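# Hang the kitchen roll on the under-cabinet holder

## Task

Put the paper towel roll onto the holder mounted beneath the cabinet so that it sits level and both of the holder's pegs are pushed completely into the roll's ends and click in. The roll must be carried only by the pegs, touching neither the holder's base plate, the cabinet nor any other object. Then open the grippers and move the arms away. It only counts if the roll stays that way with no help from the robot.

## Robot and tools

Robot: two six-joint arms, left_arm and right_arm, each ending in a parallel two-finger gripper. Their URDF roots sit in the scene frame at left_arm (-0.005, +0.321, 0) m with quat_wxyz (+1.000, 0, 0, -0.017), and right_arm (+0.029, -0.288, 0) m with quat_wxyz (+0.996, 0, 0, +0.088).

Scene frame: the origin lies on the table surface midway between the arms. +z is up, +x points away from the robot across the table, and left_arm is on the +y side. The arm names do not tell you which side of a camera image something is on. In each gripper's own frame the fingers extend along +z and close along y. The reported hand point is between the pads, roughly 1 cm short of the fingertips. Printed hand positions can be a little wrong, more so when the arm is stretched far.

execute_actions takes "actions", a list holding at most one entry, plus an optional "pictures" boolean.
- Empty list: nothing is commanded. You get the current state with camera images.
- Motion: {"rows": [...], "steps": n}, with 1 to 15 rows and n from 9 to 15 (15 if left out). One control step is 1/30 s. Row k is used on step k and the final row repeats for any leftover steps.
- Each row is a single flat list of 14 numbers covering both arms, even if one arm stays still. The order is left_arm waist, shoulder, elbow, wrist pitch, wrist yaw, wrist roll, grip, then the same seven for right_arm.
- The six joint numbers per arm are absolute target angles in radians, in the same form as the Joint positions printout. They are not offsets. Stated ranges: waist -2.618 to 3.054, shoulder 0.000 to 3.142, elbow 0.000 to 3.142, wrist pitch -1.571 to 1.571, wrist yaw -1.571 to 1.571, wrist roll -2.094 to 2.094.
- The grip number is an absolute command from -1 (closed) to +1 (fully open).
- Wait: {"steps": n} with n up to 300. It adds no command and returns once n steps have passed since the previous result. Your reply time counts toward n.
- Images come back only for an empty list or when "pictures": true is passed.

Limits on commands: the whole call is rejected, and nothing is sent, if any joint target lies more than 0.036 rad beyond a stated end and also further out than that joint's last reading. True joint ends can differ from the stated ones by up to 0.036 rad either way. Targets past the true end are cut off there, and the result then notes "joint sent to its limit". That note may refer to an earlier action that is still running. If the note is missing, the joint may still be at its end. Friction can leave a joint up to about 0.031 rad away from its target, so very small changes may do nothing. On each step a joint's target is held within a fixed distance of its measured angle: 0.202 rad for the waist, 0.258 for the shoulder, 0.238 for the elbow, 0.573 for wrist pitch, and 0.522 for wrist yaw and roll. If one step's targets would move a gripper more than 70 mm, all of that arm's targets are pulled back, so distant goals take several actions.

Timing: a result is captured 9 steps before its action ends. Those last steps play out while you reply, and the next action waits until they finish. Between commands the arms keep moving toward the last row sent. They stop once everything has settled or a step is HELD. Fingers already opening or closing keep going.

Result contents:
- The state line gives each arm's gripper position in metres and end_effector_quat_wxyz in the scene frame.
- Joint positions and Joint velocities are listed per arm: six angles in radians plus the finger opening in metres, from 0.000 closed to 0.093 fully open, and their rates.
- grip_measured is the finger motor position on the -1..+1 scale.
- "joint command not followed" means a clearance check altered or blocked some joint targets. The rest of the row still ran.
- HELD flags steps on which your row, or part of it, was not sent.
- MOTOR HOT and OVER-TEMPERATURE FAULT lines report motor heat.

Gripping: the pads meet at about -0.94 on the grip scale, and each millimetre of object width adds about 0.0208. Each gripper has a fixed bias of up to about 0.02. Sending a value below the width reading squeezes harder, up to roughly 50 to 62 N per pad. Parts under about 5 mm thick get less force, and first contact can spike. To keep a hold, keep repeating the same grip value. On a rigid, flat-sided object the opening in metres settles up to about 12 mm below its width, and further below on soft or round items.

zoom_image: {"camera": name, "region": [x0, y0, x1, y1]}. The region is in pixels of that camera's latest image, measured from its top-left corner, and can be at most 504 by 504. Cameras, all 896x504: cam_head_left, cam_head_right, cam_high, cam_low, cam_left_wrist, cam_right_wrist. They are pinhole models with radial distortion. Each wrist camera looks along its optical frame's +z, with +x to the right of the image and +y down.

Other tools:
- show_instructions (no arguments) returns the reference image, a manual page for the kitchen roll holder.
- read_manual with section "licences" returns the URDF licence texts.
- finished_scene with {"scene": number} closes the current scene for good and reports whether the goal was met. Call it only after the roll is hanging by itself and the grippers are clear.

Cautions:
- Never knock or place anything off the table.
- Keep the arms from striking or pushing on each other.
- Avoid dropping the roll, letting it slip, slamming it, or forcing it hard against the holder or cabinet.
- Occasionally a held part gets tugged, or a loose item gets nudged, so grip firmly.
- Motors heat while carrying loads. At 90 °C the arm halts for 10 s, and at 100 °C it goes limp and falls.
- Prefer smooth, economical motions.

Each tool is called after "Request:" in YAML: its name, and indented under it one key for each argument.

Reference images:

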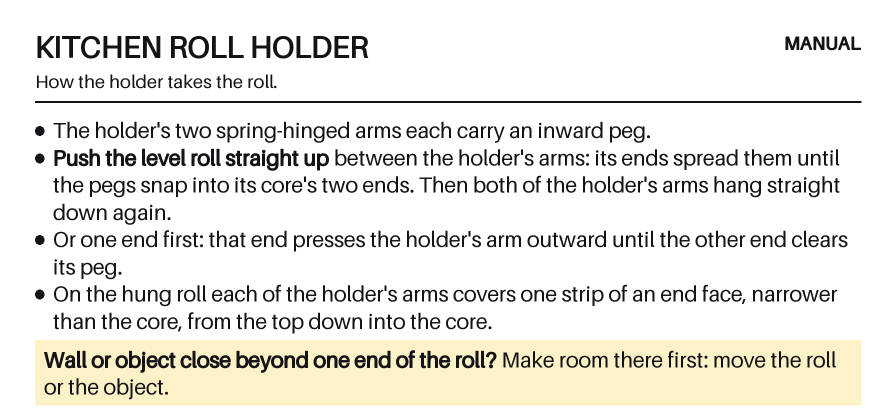

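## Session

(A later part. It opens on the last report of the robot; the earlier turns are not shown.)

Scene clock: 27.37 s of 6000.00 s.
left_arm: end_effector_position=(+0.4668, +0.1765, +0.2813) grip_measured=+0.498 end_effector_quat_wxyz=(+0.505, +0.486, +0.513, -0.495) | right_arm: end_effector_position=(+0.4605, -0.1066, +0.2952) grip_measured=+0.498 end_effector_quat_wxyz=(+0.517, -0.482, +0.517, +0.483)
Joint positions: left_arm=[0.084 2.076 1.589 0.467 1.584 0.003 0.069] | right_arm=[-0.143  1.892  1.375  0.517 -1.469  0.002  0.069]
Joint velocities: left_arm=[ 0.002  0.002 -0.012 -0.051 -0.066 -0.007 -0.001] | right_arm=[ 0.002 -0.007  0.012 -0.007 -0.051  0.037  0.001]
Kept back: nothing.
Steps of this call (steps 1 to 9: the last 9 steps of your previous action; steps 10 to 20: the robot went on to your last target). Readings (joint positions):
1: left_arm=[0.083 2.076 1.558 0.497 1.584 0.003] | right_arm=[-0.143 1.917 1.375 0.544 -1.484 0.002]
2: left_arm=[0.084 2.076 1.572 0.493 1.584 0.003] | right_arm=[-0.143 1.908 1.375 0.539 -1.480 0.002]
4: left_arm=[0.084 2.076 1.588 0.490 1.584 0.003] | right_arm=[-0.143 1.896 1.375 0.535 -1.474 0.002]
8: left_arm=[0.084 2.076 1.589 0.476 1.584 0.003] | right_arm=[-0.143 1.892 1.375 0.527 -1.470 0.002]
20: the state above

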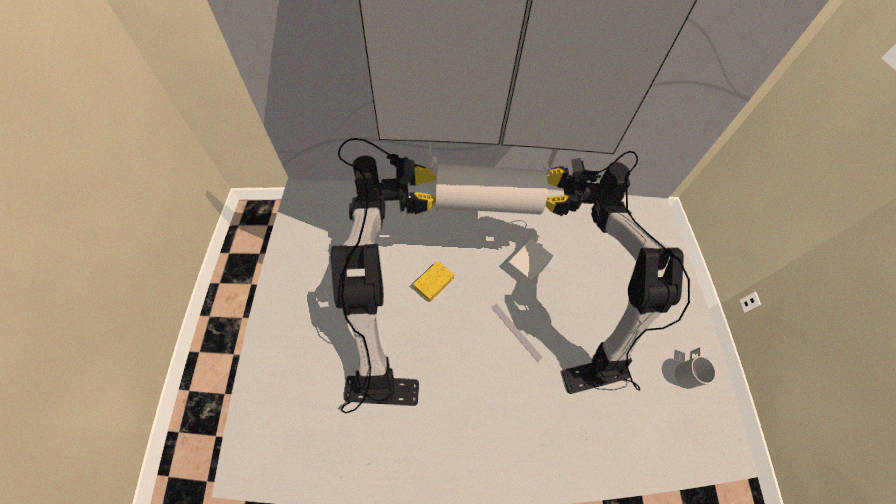

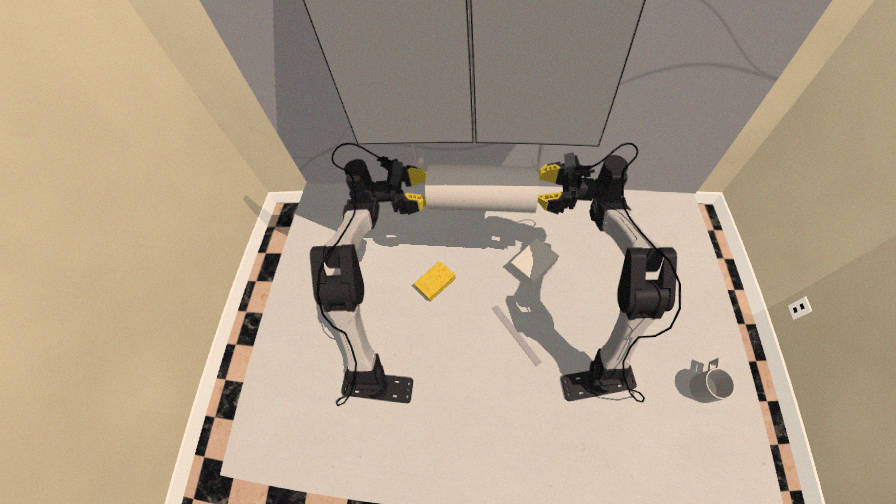

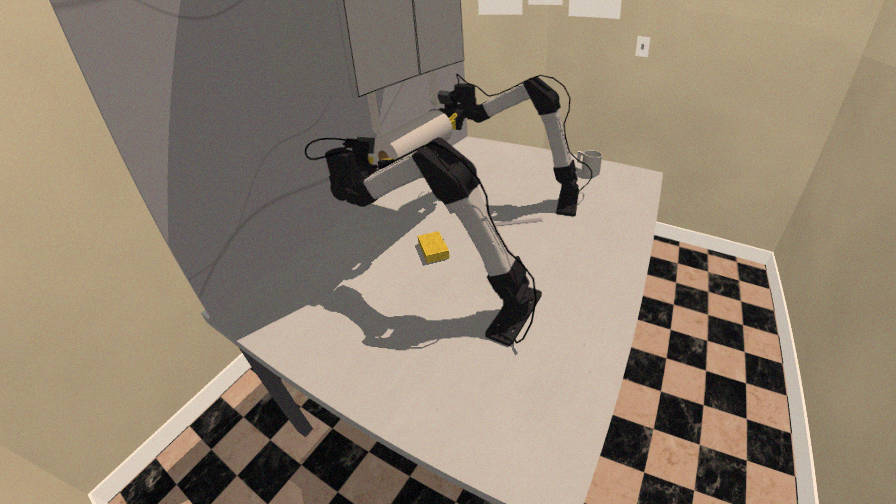

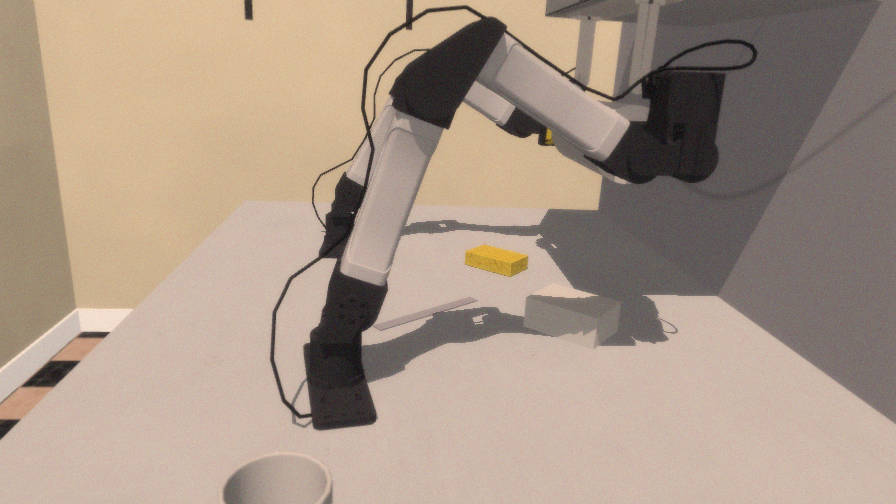

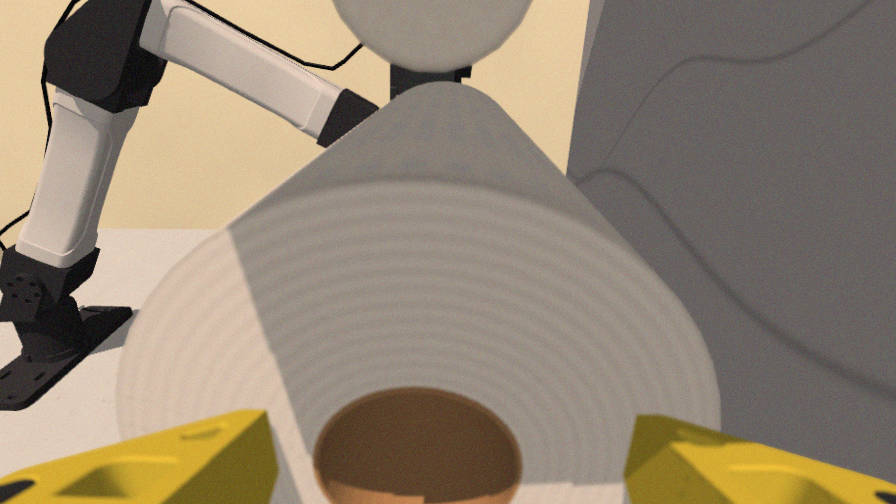

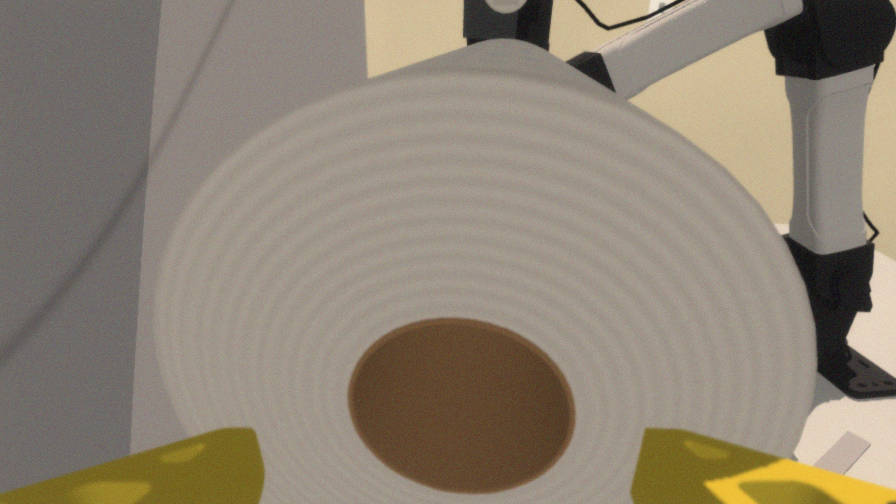

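Request:
execute_actions:
  actions:
    - {"rows":[[0.015,2.06,1.615,0.47,1.57,0,0.5,-0.035,1.88,1.38,0.51,-1.5,0,0.5],[0.025,2.06,1.615,0.47,1.57,0,0.5,-0.025,1.88,1.39,0.51,-1.5,0,0.5],[0.025,2.06,1.615,0.47,1.57,0,0.5,-0.025,1.88,1.39,0.51,-1.5,0,0.5],[0.025,2.06,1.615,0.47,1.57,0,0.5,-0.025,1.88,1.39,0.51,-1.5,0,0.5],[0.025,2.057,1.625,0.46,1.57,0,0.5,-0.025,1.88,1.4,0.5,-1.5,0,0.5],[0.025,2.054,1.635,0.45,1.57,0,0.5,-0.025,1.88,1.415,0.49,-1.5,0,0.5],[0.025,2.051,1.645,0.44,1.57,0,0.5,-0.025,1.877,1.43,0.475,-1.5,0,0.5],[0.025,2.048,1.655,0.43,1.57,0,0.5,-0.025,1.875,1.44,0.46,-1.5,0,0.5],[0.025,2.045,1.665,0.42,1.57,0,0.5,-0.025,1.872,1.455,0.45,-1.5,0,0.5],[0.025,2.042,1.675,0.41,1.57,0,0.5,-0.025,1.87,1.47,0.435,-1.5,0,0.5],[0.025,2.038,1.685,0.4,1.57,0,0.5,-0.025,1.87,1.485,0.42,-1.5,0,0.5],[0.025,2.035,1.695,0.385,1.57,0,0.5,-0.025,1.87,1.495,0.41,-1.5,0,0.5]]}

Request:
execute_actions:
  actions:
    - {"steps":25}
  pictures: true

Scene clock: 28.70 s of 6000.00 s.
left_arm: end_effector_position=(+0.4694, +0.1846, +0.2816) grip_measured=+0.498 end_effector_quat_wxyz=(+0.508, +0.481, +0.518, -0.492) | right_arm: end_effector_position=(+0.4596, -0.0996, +0.2956) grip_measured=+0.498 end_effector_quat_wxyz=(+0.514, -0.482, +0.517, +0.485)
Joint positions: left_arm=[0.101 2.076 1.591 0.461 1.584 0.003 0.069] | right_arm=[-0.127  1.892  1.378  0.511 -1.457  0.002  0.069]
Joint velocities: left_arm=[ 0.071 -0.012  0.09  -0.168  0.022 -0.007  0.   ] | right_arm=[ 0.071 -0.012  0.105 -0.183  0.066  0.081 -0.001]
Steps of this call (steps 1 to 15: the robot went on to your last target; steps 16 to 34: nothing new was sent; steps 35 to 40: the first 6 steps of this action). Readings (joint positions):
35: left_arm=[0.084 2.076 1.589 0.466 1.584 0.003] | right_arm=[-0.143 1.892 1.375 0.516 -1.469 0.002]
36: left_arm=[0.086 2.076 1.589 0.466 1.584 0.003] | right_arm=[-0.141 1.892 1.375 0.516 -1.468 0.002]
38: left_arm=[0.094 2.076 1.589 0.466 1.584 0.003] | right_arm=[-0.134 1.892 1.375 0.516 -1.463 0.002]
40: the state above

Scene clock: 29.53 s of 6000.00 s.
left_arm: end_effector_position=(+0.4714, +0.1869, +0.3046) grip_measured=+0.498 end_effector_quat_wxyz=(+0.511, +0.481, +0.518, -0.489) | right_arm: end_effector_position=(+0.4632, -0.0969, +0.3236) grip_measured=+0.498 end_effector_quat_wxyz=(+0.518, -0.486, +0.513, +0.482)
Joint positions: left_arm=[0.105 2.064 1.664 0.38  1.584 0.004 0.069] | right_arm=[-0.121  1.884  1.476  0.419 -1.452  0.002  0.069]
Joint velocities: left_arm=[ 0.017  0.002 -0.007  0.007  0.007  0.007  0.   ] | right_arm=[-0.037 -0.017 -0.007 -0.007 -0.022  0.022  0.   ]
Kept back: nothing.
Steps of this call (steps 1 to 9: the last 9 steps of your previous action; steps 10 to 25: the robot went on to your last target). Readings (joint positions):
1: left_arm=[0.103 2.076 1.596 0.454 1.584 0.003] | right_arm=[-0.125 1.892 1.385 0.502 -1.454 0.002]
2: left_arm=[0.103 2.076 1.603 0.446 1.584 0.003] | right_arm=[-0.124 1.892 1.393 0.493 -1.453 0.002]
4: left_arm=[0.103 2.076 1.623 0.432 1.584 0.003] | right_arm=[-0.124 1.892 1.420 0.475 -1.452 0.002]
8: left_arm=[0.103 2.071 1.659 0.405 1.584 0.003] | right_arm=[-0.123 1.889 1.472 0.445 -1.452 0.002]
25: the state above

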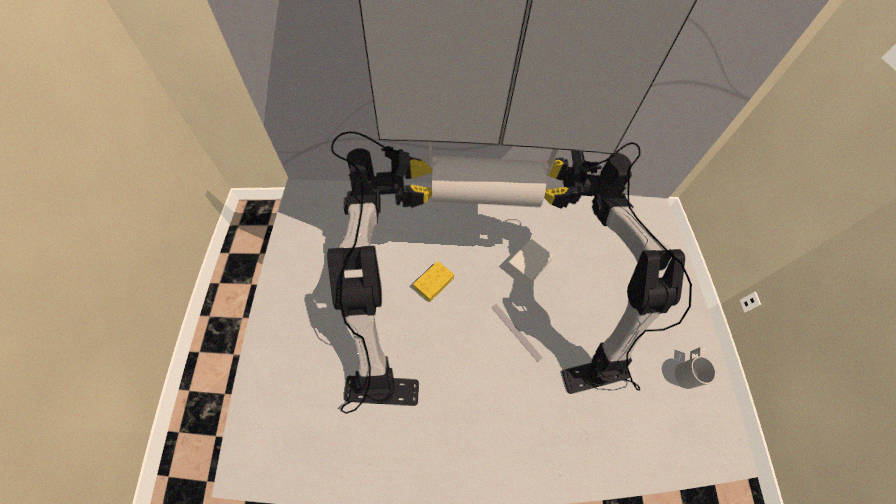

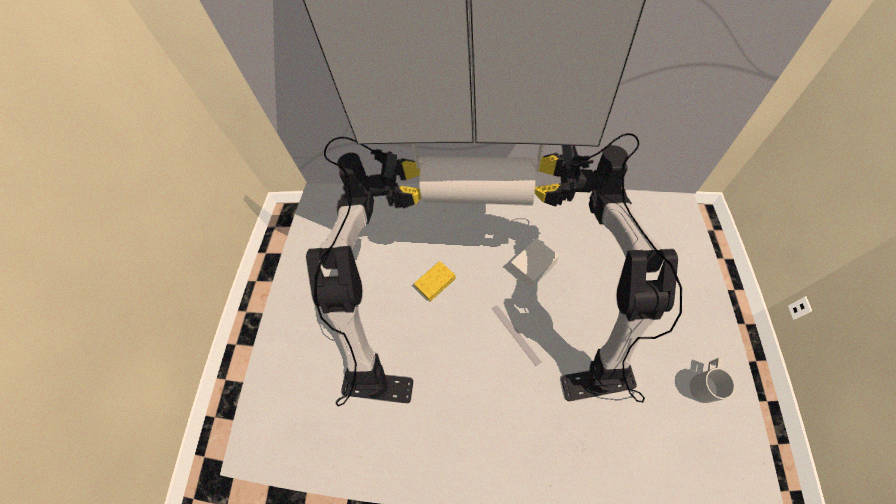

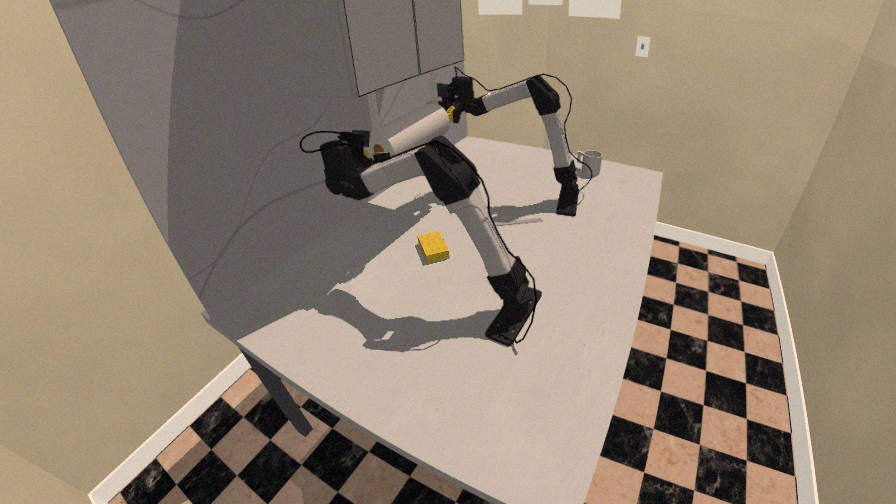

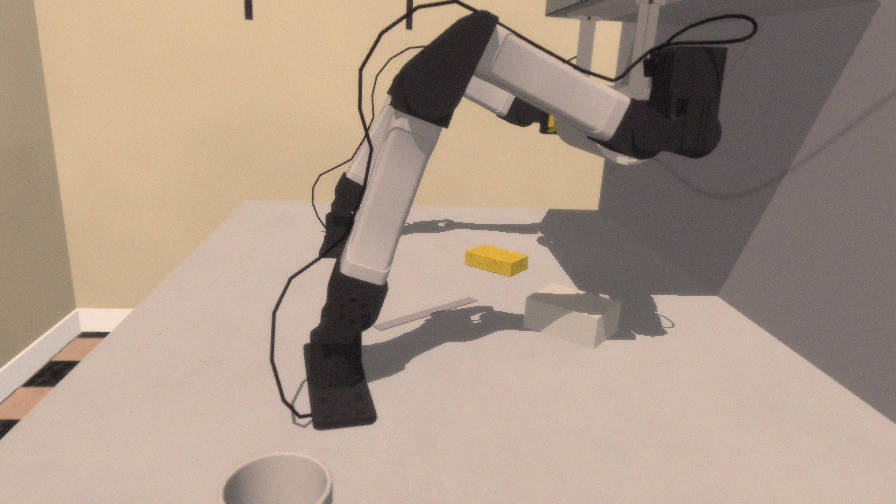

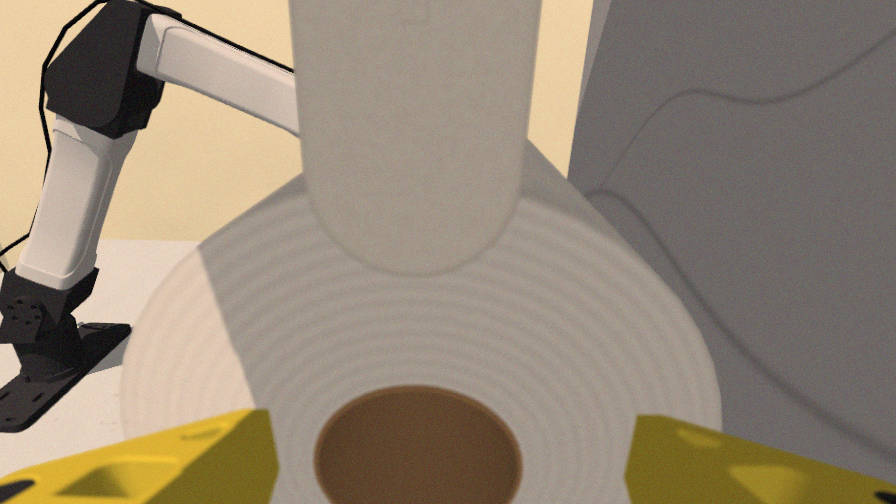

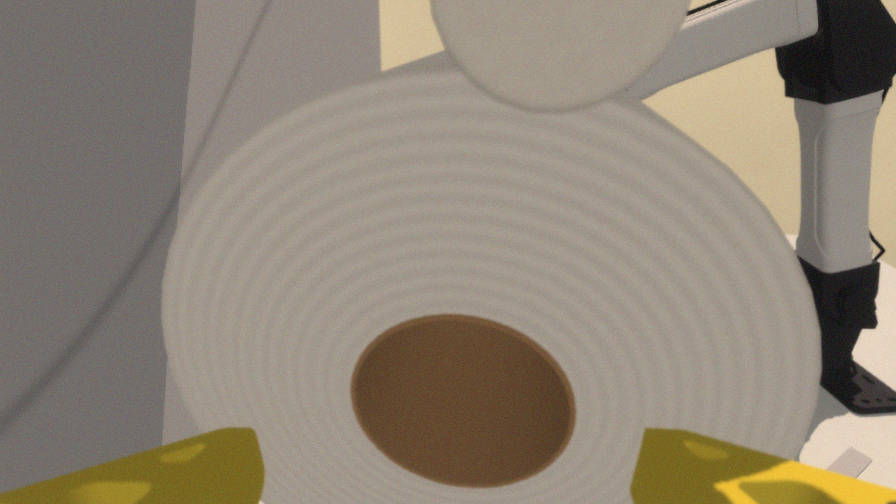

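Request:
execute_actions:
  actions:
    - {"rows":[[0.025,2.025,1.695,0.38,1.57,0,0.5,-0.025,1.865,1.5,0.4,-1.5,0,0.5],[0.025,2.015,1.695,0.37,1.57,0,0.5,-0.025,1.86,1.505,0.39,-1.5,0,0.5],[0.025,2.005,1.695,0.36,1.57,0,0.5,-0.025,1.86,1.515,0.38,-1.5,0,0.5],[0.025,1.995,1.7,0.35,1.57,0,0.5,-0.025,1.855,1.525,0.365,-1.5,0,0.5],[0.025,1.995,1.71,0.34,1.57,0,0.5,-0.025,1.855,1.54,0.35,-1.5,0,0.5],[0.025,1.995,1.72,0.33,1.57,0,0.5,-0.025,1.855,1.55,0.34,-1.5,0,0.5],[0.025,1.995,1.73,0.32,1.57,0,0.5,-0.025,1.855,1.56,0.33,-1.5,0,0.5],[0.025,1.995,1.74,0.31,1.57,0,0.5,-0.025,1.855,1.575,0.315,-1.5,0,0.5],[0.025,1.995,1.75,0.3,1.57,0,0.5,-0.025,1.855,1.585,0.305,-1.5,0,0.5],[0.025,1.995,1.76,0.29,1.57,0,0.5,-0.025,1.855,1.595,0.295,-1.5,0,0.5],[0.025,1.995,1.77,0.28,1.57,0,0.5,-0.025,1.855,1.61,0.28,-1.5,0,0.5],[0.025,1.995,1.78,0.27,1.57,0,0.5,-0.025,1.855,1.62,0.27,-1.5,0,0.5],[0.025,1.995,1.79,0.26,1.57,0,0.5,-0.025,1.855,1.63,0.26,-1.5,0,0.5],[0.025,1.995,1.8,0.25,1.57,0,0.5,-0.025,1.855,1.64,0.25,-1.5,0,0.5]]}

Request:
execute_actions:
  actions:
    - {"steps":25}
  pictures: true

Scene clock: 30.97 s of 6000.00 s.
left_arm: end_effector_position=(+0.4676, +0.1869, +0.3126) grip_measured=+0.498 end_effector_quat_wxyz=(+0.509, +0.479, +0.520, -0.491) | right_arm: end_effector_position=(+0.4638, -0.0968, +0.3273) grip_measured=+0.498 end_effector_quat_wxyz=(+0.512, -0.481, +0.519, +0.487)
Joint positions: left_arm=[0.106 2.043 1.668 0.348 1.584 0.004 0.069] | right_arm=[-0.121  1.884  1.499  0.373 -1.454  0.002  0.069]
Joint velocities: left_arm=[ 0.002 -0.149  0.188 -0.198 -0.095 -0.037  0.001] | right_arm=[ 0.017  0.012  0.232 -0.374 -0.007 -0.007 -0.001]
Steps of this call (steps 1 to 15: the robot went on to your last target; steps 16 to 37: nothing new was sent; steps 38 to 43: the first 6 steps of this action). Readings (joint positions):
38: left_arm=[0.105 2.064 1.664 0.379 1.584 0.004] | right_arm=[-0.121 1.884 1.476 0.417 -1.452 0.002]
39: left_arm=[0.105 2.062 1.664 0.376 1.584 0.004] | right_arm=[-0.121 1.884 1.476 0.415 -1.452 0.002]
41: left_arm=[0.105 2.055 1.664 0.363 1.584 0.004] | right_arm=[-0.121 1.884 1.484 0.399 -1.452 0.002]
43: the state above

Scene clock: 31.80 s of 6000.00 s.
left_arm: end_effector_position=(+0.4658, +0.1870, +0.3451) grip_measured=+0.498 end_effector_quat_wxyz=(+0.515, +0.485, +0.515, -0.485) | right_arm: end_effector_position=(+0.4633, -0.0968, +0.3610) grip_measured=+0.498 end_effector_quat_wxyz=(+0.512, -0.483, +0.517, +0.487)
Joint positions: left_arm=[0.107 2.026 1.768 0.245 1.584 0.013 0.069] | right_arm=[-0.121  1.873  1.617  0.253 -1.456  0.005  0.069]
Joint velocities: left_arm=[-0.012  0.007 -0.012 -0.007 -0.11  -0.022  0.   ] | right_arm=[ 0.007 -0.002  0.002  0.022 -0.066 -0.007 -0.   ]
Kept back: nothing.
Steps of this call (steps 1 to 9: the last 9 steps of your previous action; steps 10 to 25: the robot went on to your last target). Readings (joint positions):
1: left_arm=[0.107 2.040 1.676 0.340 1.584 0.005] | right_arm=[-0.121 1.884 1.507 0.360 -1.455 0.002]
2: left_arm=[0.107 2.038 1.685 0.333 1.584 0.007] | right_arm=[-0.121 1.884 1.517 0.344 -1.456 0.002]
4: left_arm=[0.107 2.038 1.702 0.315 1.584 0.009] | right_arm=[-0.121 1.884 1.534 0.313 -1.456 0.003]
8: left_arm=[0.107 2.038 1.736 0.271 1.584 0.013] | right_arm=[-0.121 1.884 1.580 0.261 -1.456 0.005]
25: the state above

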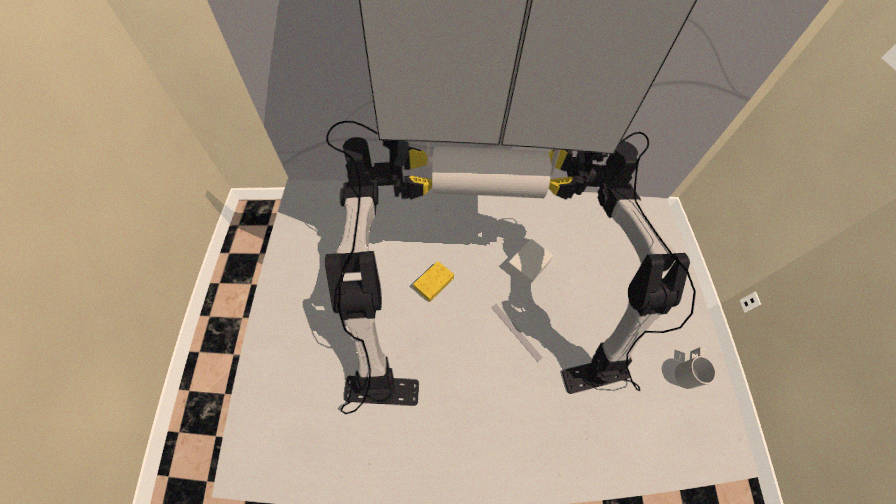

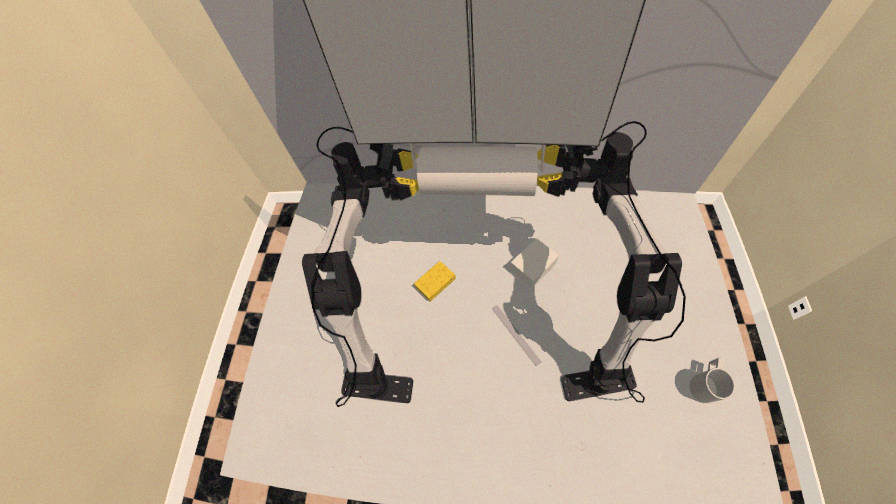

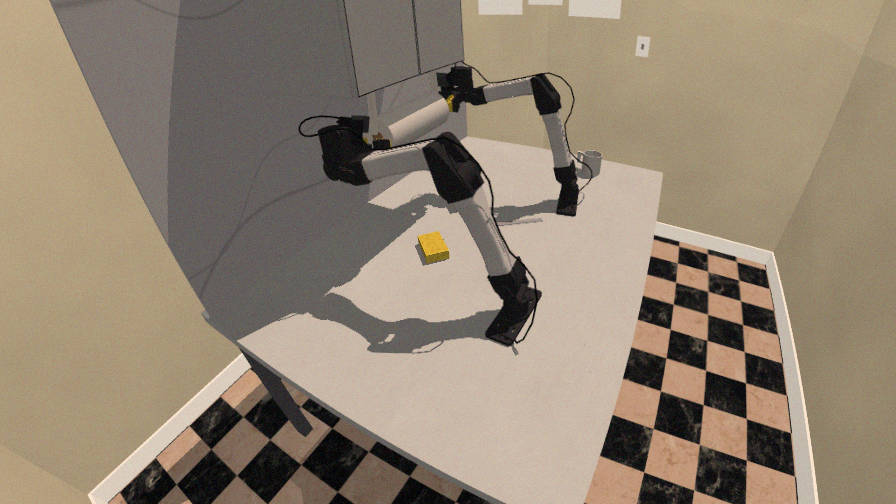

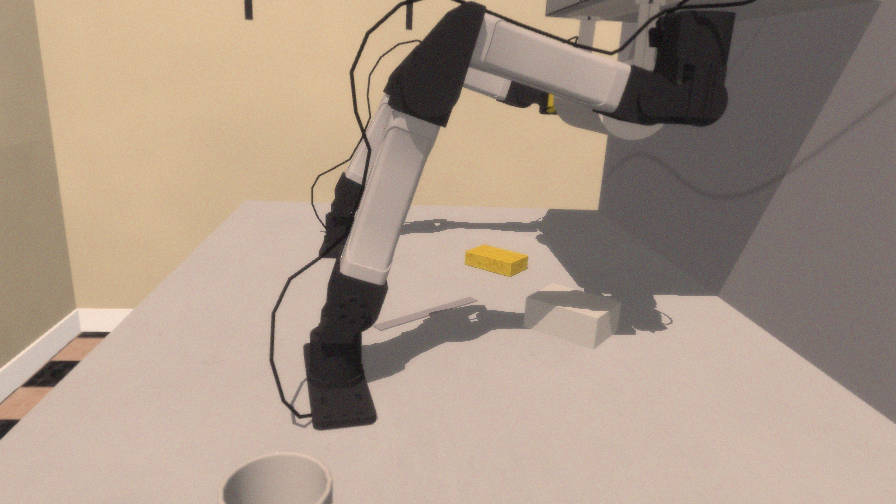

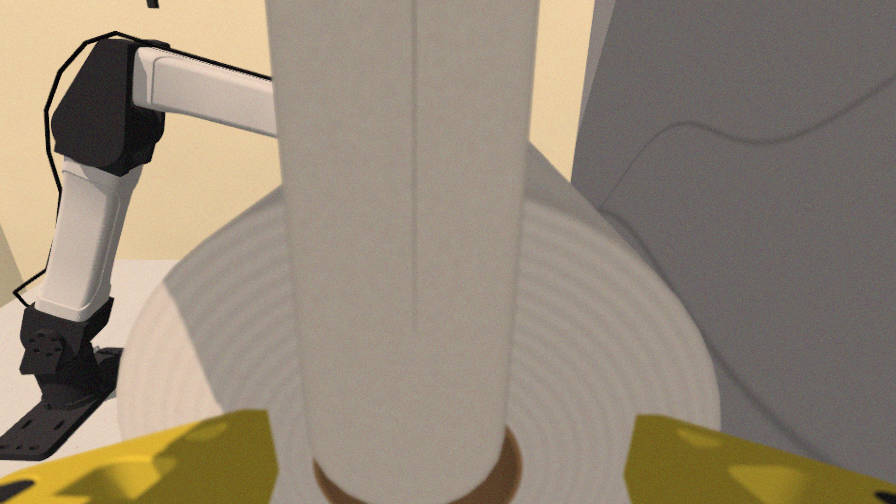

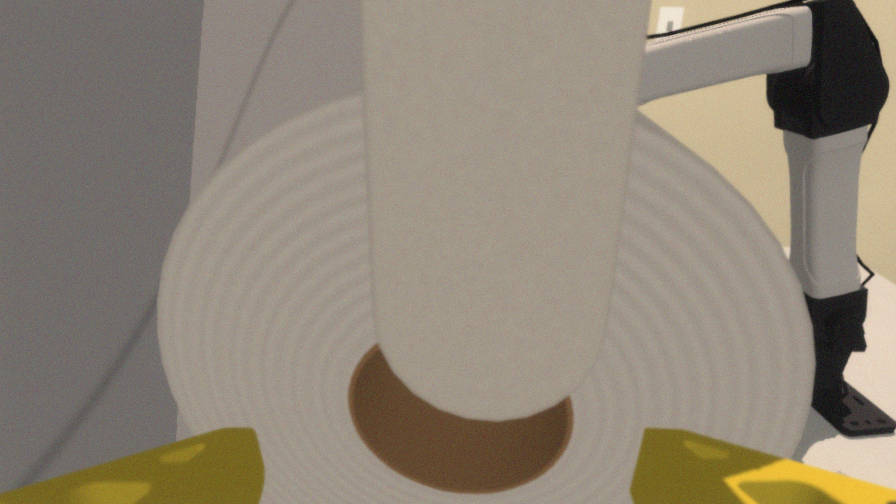

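Request:
execute_actions:
  actions:
    - {"rows":[[0.025,1.99,1.81,0.24,1.57,0,0.5,-0.025,1.855,1.65,0.24,-1.5,0,0.5],[0.025,1.985,1.82,0.23,1.57,0,0.5,-0.025,1.855,1.66,0.23,-1.5,0,0.5],[0.025,1.985,1.83,0.22,1.57,0,0.5,-0.025,1.855,1.67,0.22,-1.5,0,0.5],[0.025,1.985,1.84,0.21,1.57,0,0.5,-0.025,1.855,1.68,0.21,-1.5,0,0.5],[0.025,1.985,1.85,0.2,1.57,0,0.5,-0.025,1.855,1.69,0.2,-1.5,0,0.5],[0.025,1.985,1.86,0.19,1.57,0,0.5,-0.025,1.855,1.70,0.19,-1.5,0,0.5],[0.025,1.985,1.87,0.18,1.57,0,0.5,-0.025,1.855,1.71,0.18,-1.5,0,0.5],[0.025,1.985,1.88,0.17,1.57,0,0.5,-0.025,1.855,1.72,0.175,-1.5,0,0.5],[0.025,1.985,1.89,0.16,1.57,0,0.5,-0.025,1.855,1.73,0.17,-1.5,0,0.5]]}

Request:
execute_actions:
  actions:
    - {"steps":22}
  pictures: true

Scene clock: 32.57 s of 6000.00 s.
left_arm: end_effector_position=(+0.4658, +0.1870, +0.3545) grip_measured=+0.498 end_effector_quat_wxyz=(+0.515, +0.485, +0.515, -0.485) | right_arm: end_effector_position=(+0.4632, -0.0968, +0.3694) grip_measured=+0.498 end_effector_quat_wxyz=(+0.511, -0.482, +0.518, +0.488)
Joint positions: left_arm=[0.107 2.026 1.805 0.209 1.584 0.013 0.069] | right_arm=[-0.121  1.873  1.652  0.214 -1.457  0.005  0.069]
Joint velocities: left_arm=[ 0.002  0.002  0.291 -0.212 -0.007 -0.022  0.   ] | right_arm=[-0.012 -0.007  0.305 -0.168 -0.007 -0.051 -0.   ]
Steps of this call (steps 1 to 15: the robot went on to your last target; steps 16 to 17: nothing new was sent; steps 18 to 23: the first 6 steps of this action). Readings (joint positions):
18: left_arm=[0.107 2.026 1.769 0.243 1.584 0.013] | right_arm=[-0.121 1.873 1.617 0.251 -1.456 0.005]
19: left_arm=[0.107 2.026 1.772 0.238 1.584 0.013] | right_arm=[-0.121 1.873 1.620 0.247 -1.457 0.005]
21: left_arm=[0.107 2.026 1.785 0.224 1.584 0.013] | right_arm=[-0.121 1.873 1.632 0.230 -1.457 0.005]
23: the state above

Scene clock: 33.30 s of 6000.00 s.
left_arm: end_effector_position=(+0.4613, +0.1863, +0.3751) grip_measured=+0.498 end_effector_quat_wxyz=(+0.519, +0.489, +0.511, -0.481) | right_arm: end_effector_position=(+0.4601, -0.0969, +0.3898) grip_measured=+0.498 end_effector_quat_wxyz=(+0.519, -0.490, +0.508, +0.482)
Joint positions: left_arm=[0.106 2.011 1.86  0.156 1.584 0.012 0.069] | right_arm=[-0.121  1.867  1.712  0.178 -1.46   0.004  0.069]
Joint velocities: left_arm=[ 0.007 -0.002  0.002 -0.037  0.022 -0.066 -0.001] | right_arm=[ 0.007 -0.022 -0.002 -0.007  0.037  0.007  0.   ]
Kept back: nothing.
Steps of this call (steps 1 to 9: the last 9 steps of your previous action; steps 10 to 22: the robot went on to your last target). Readings (joint positions):
1: left_arm=[0.107 2.026 1.816 0.202 1.584 0.013] | right_arm=[-0.121 1.873 1.662 0.205 -1.457 0.005]
2: left_arm=[0.107 2.026 1.827 0.194 1.584 0.013] | right_arm=[-0.121 1.873 1.673 0.198 -1.457 0.005]
4: left_arm=[0.106 2.026 1.846 0.180 1.584 0.013] | right_arm=[-0.121 1.873 1.697 0.190 -1.457 0.005]
8: left_arm=[0.106 2.014 1.859 0.168 1.584 0.012] | right_arm=[-0.121 1.867 1.712 0.189 -1.459 0.004]
22: the state above

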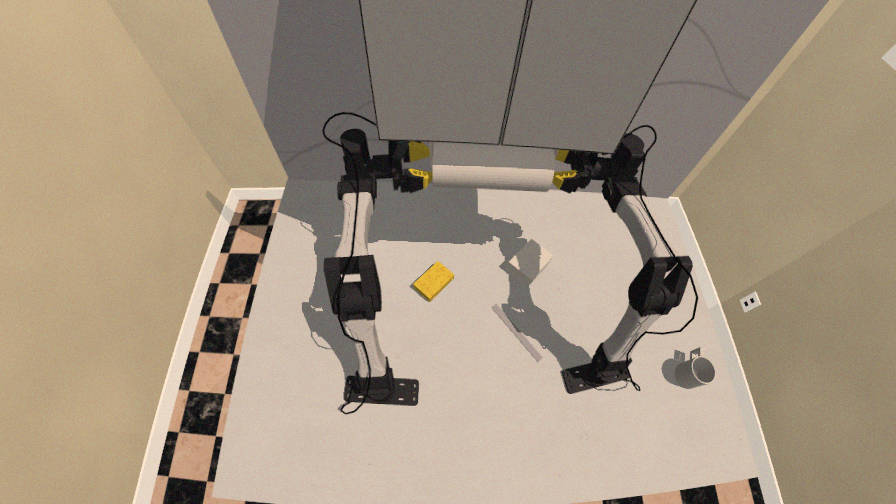

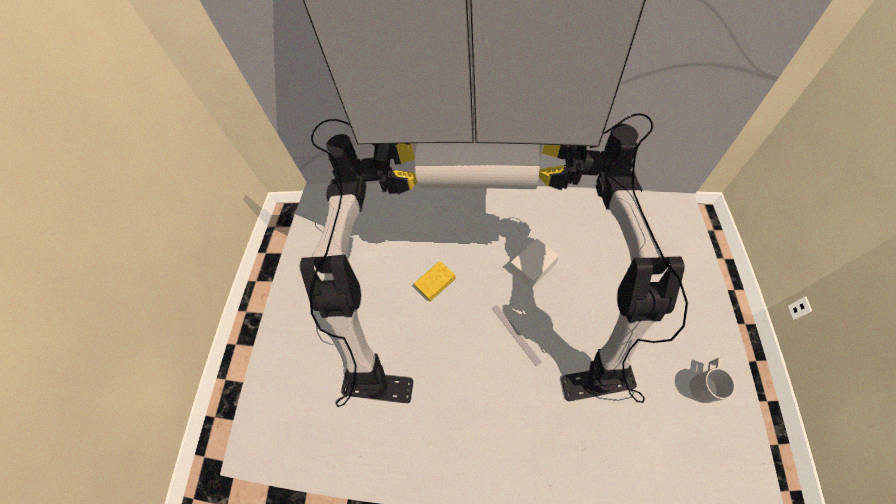

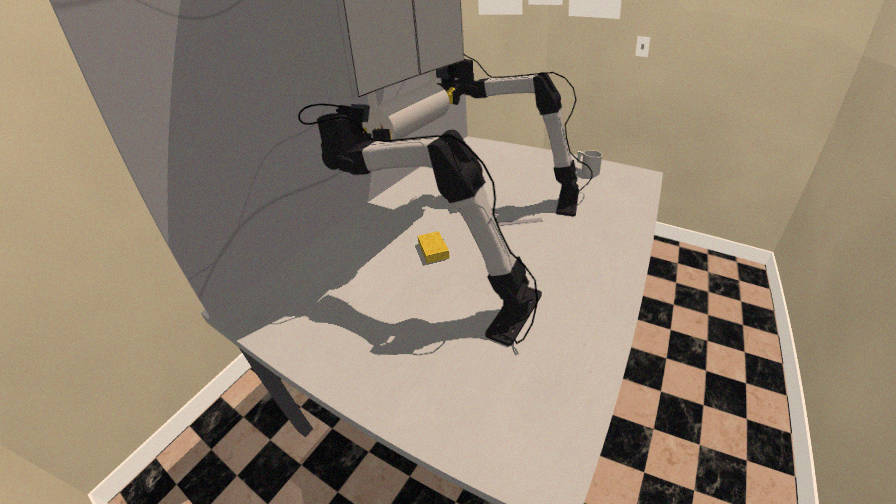

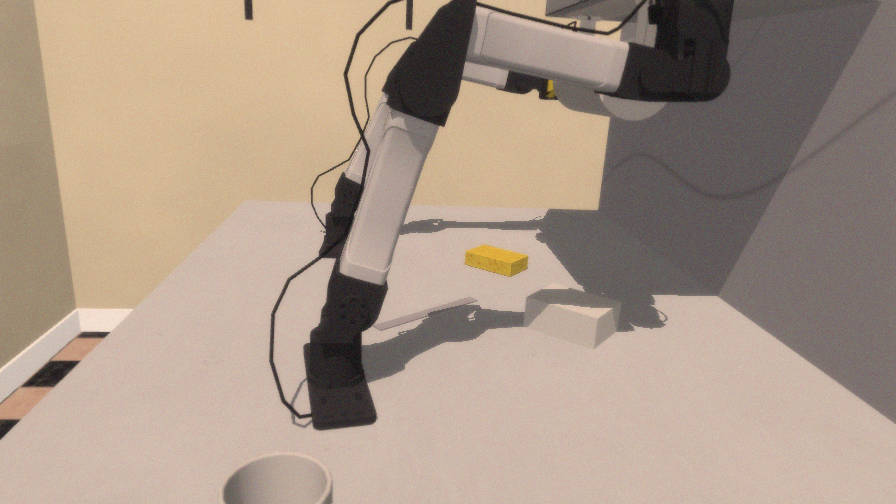

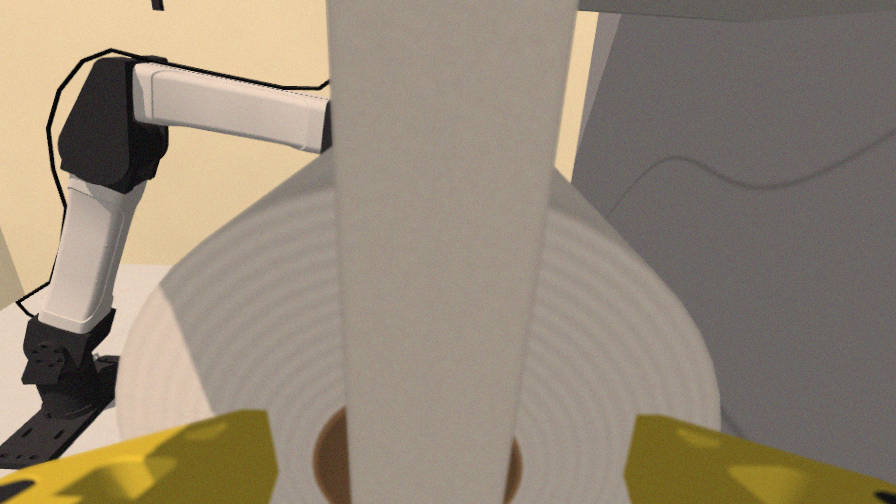

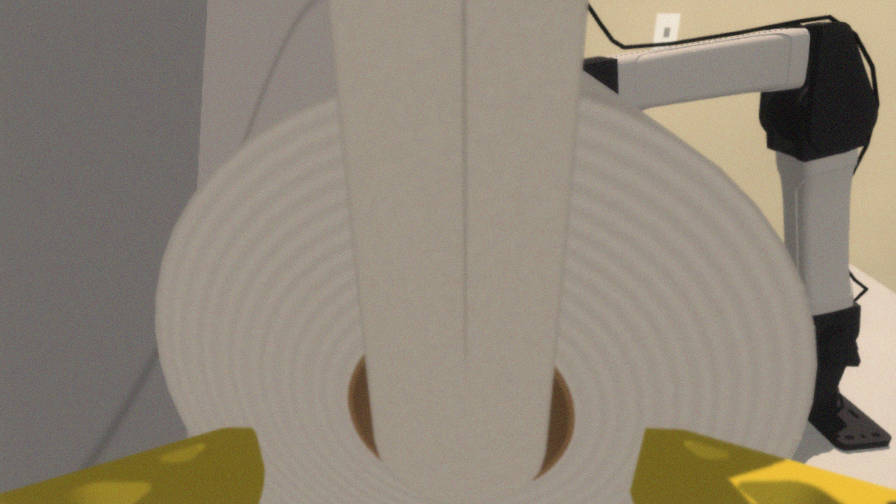

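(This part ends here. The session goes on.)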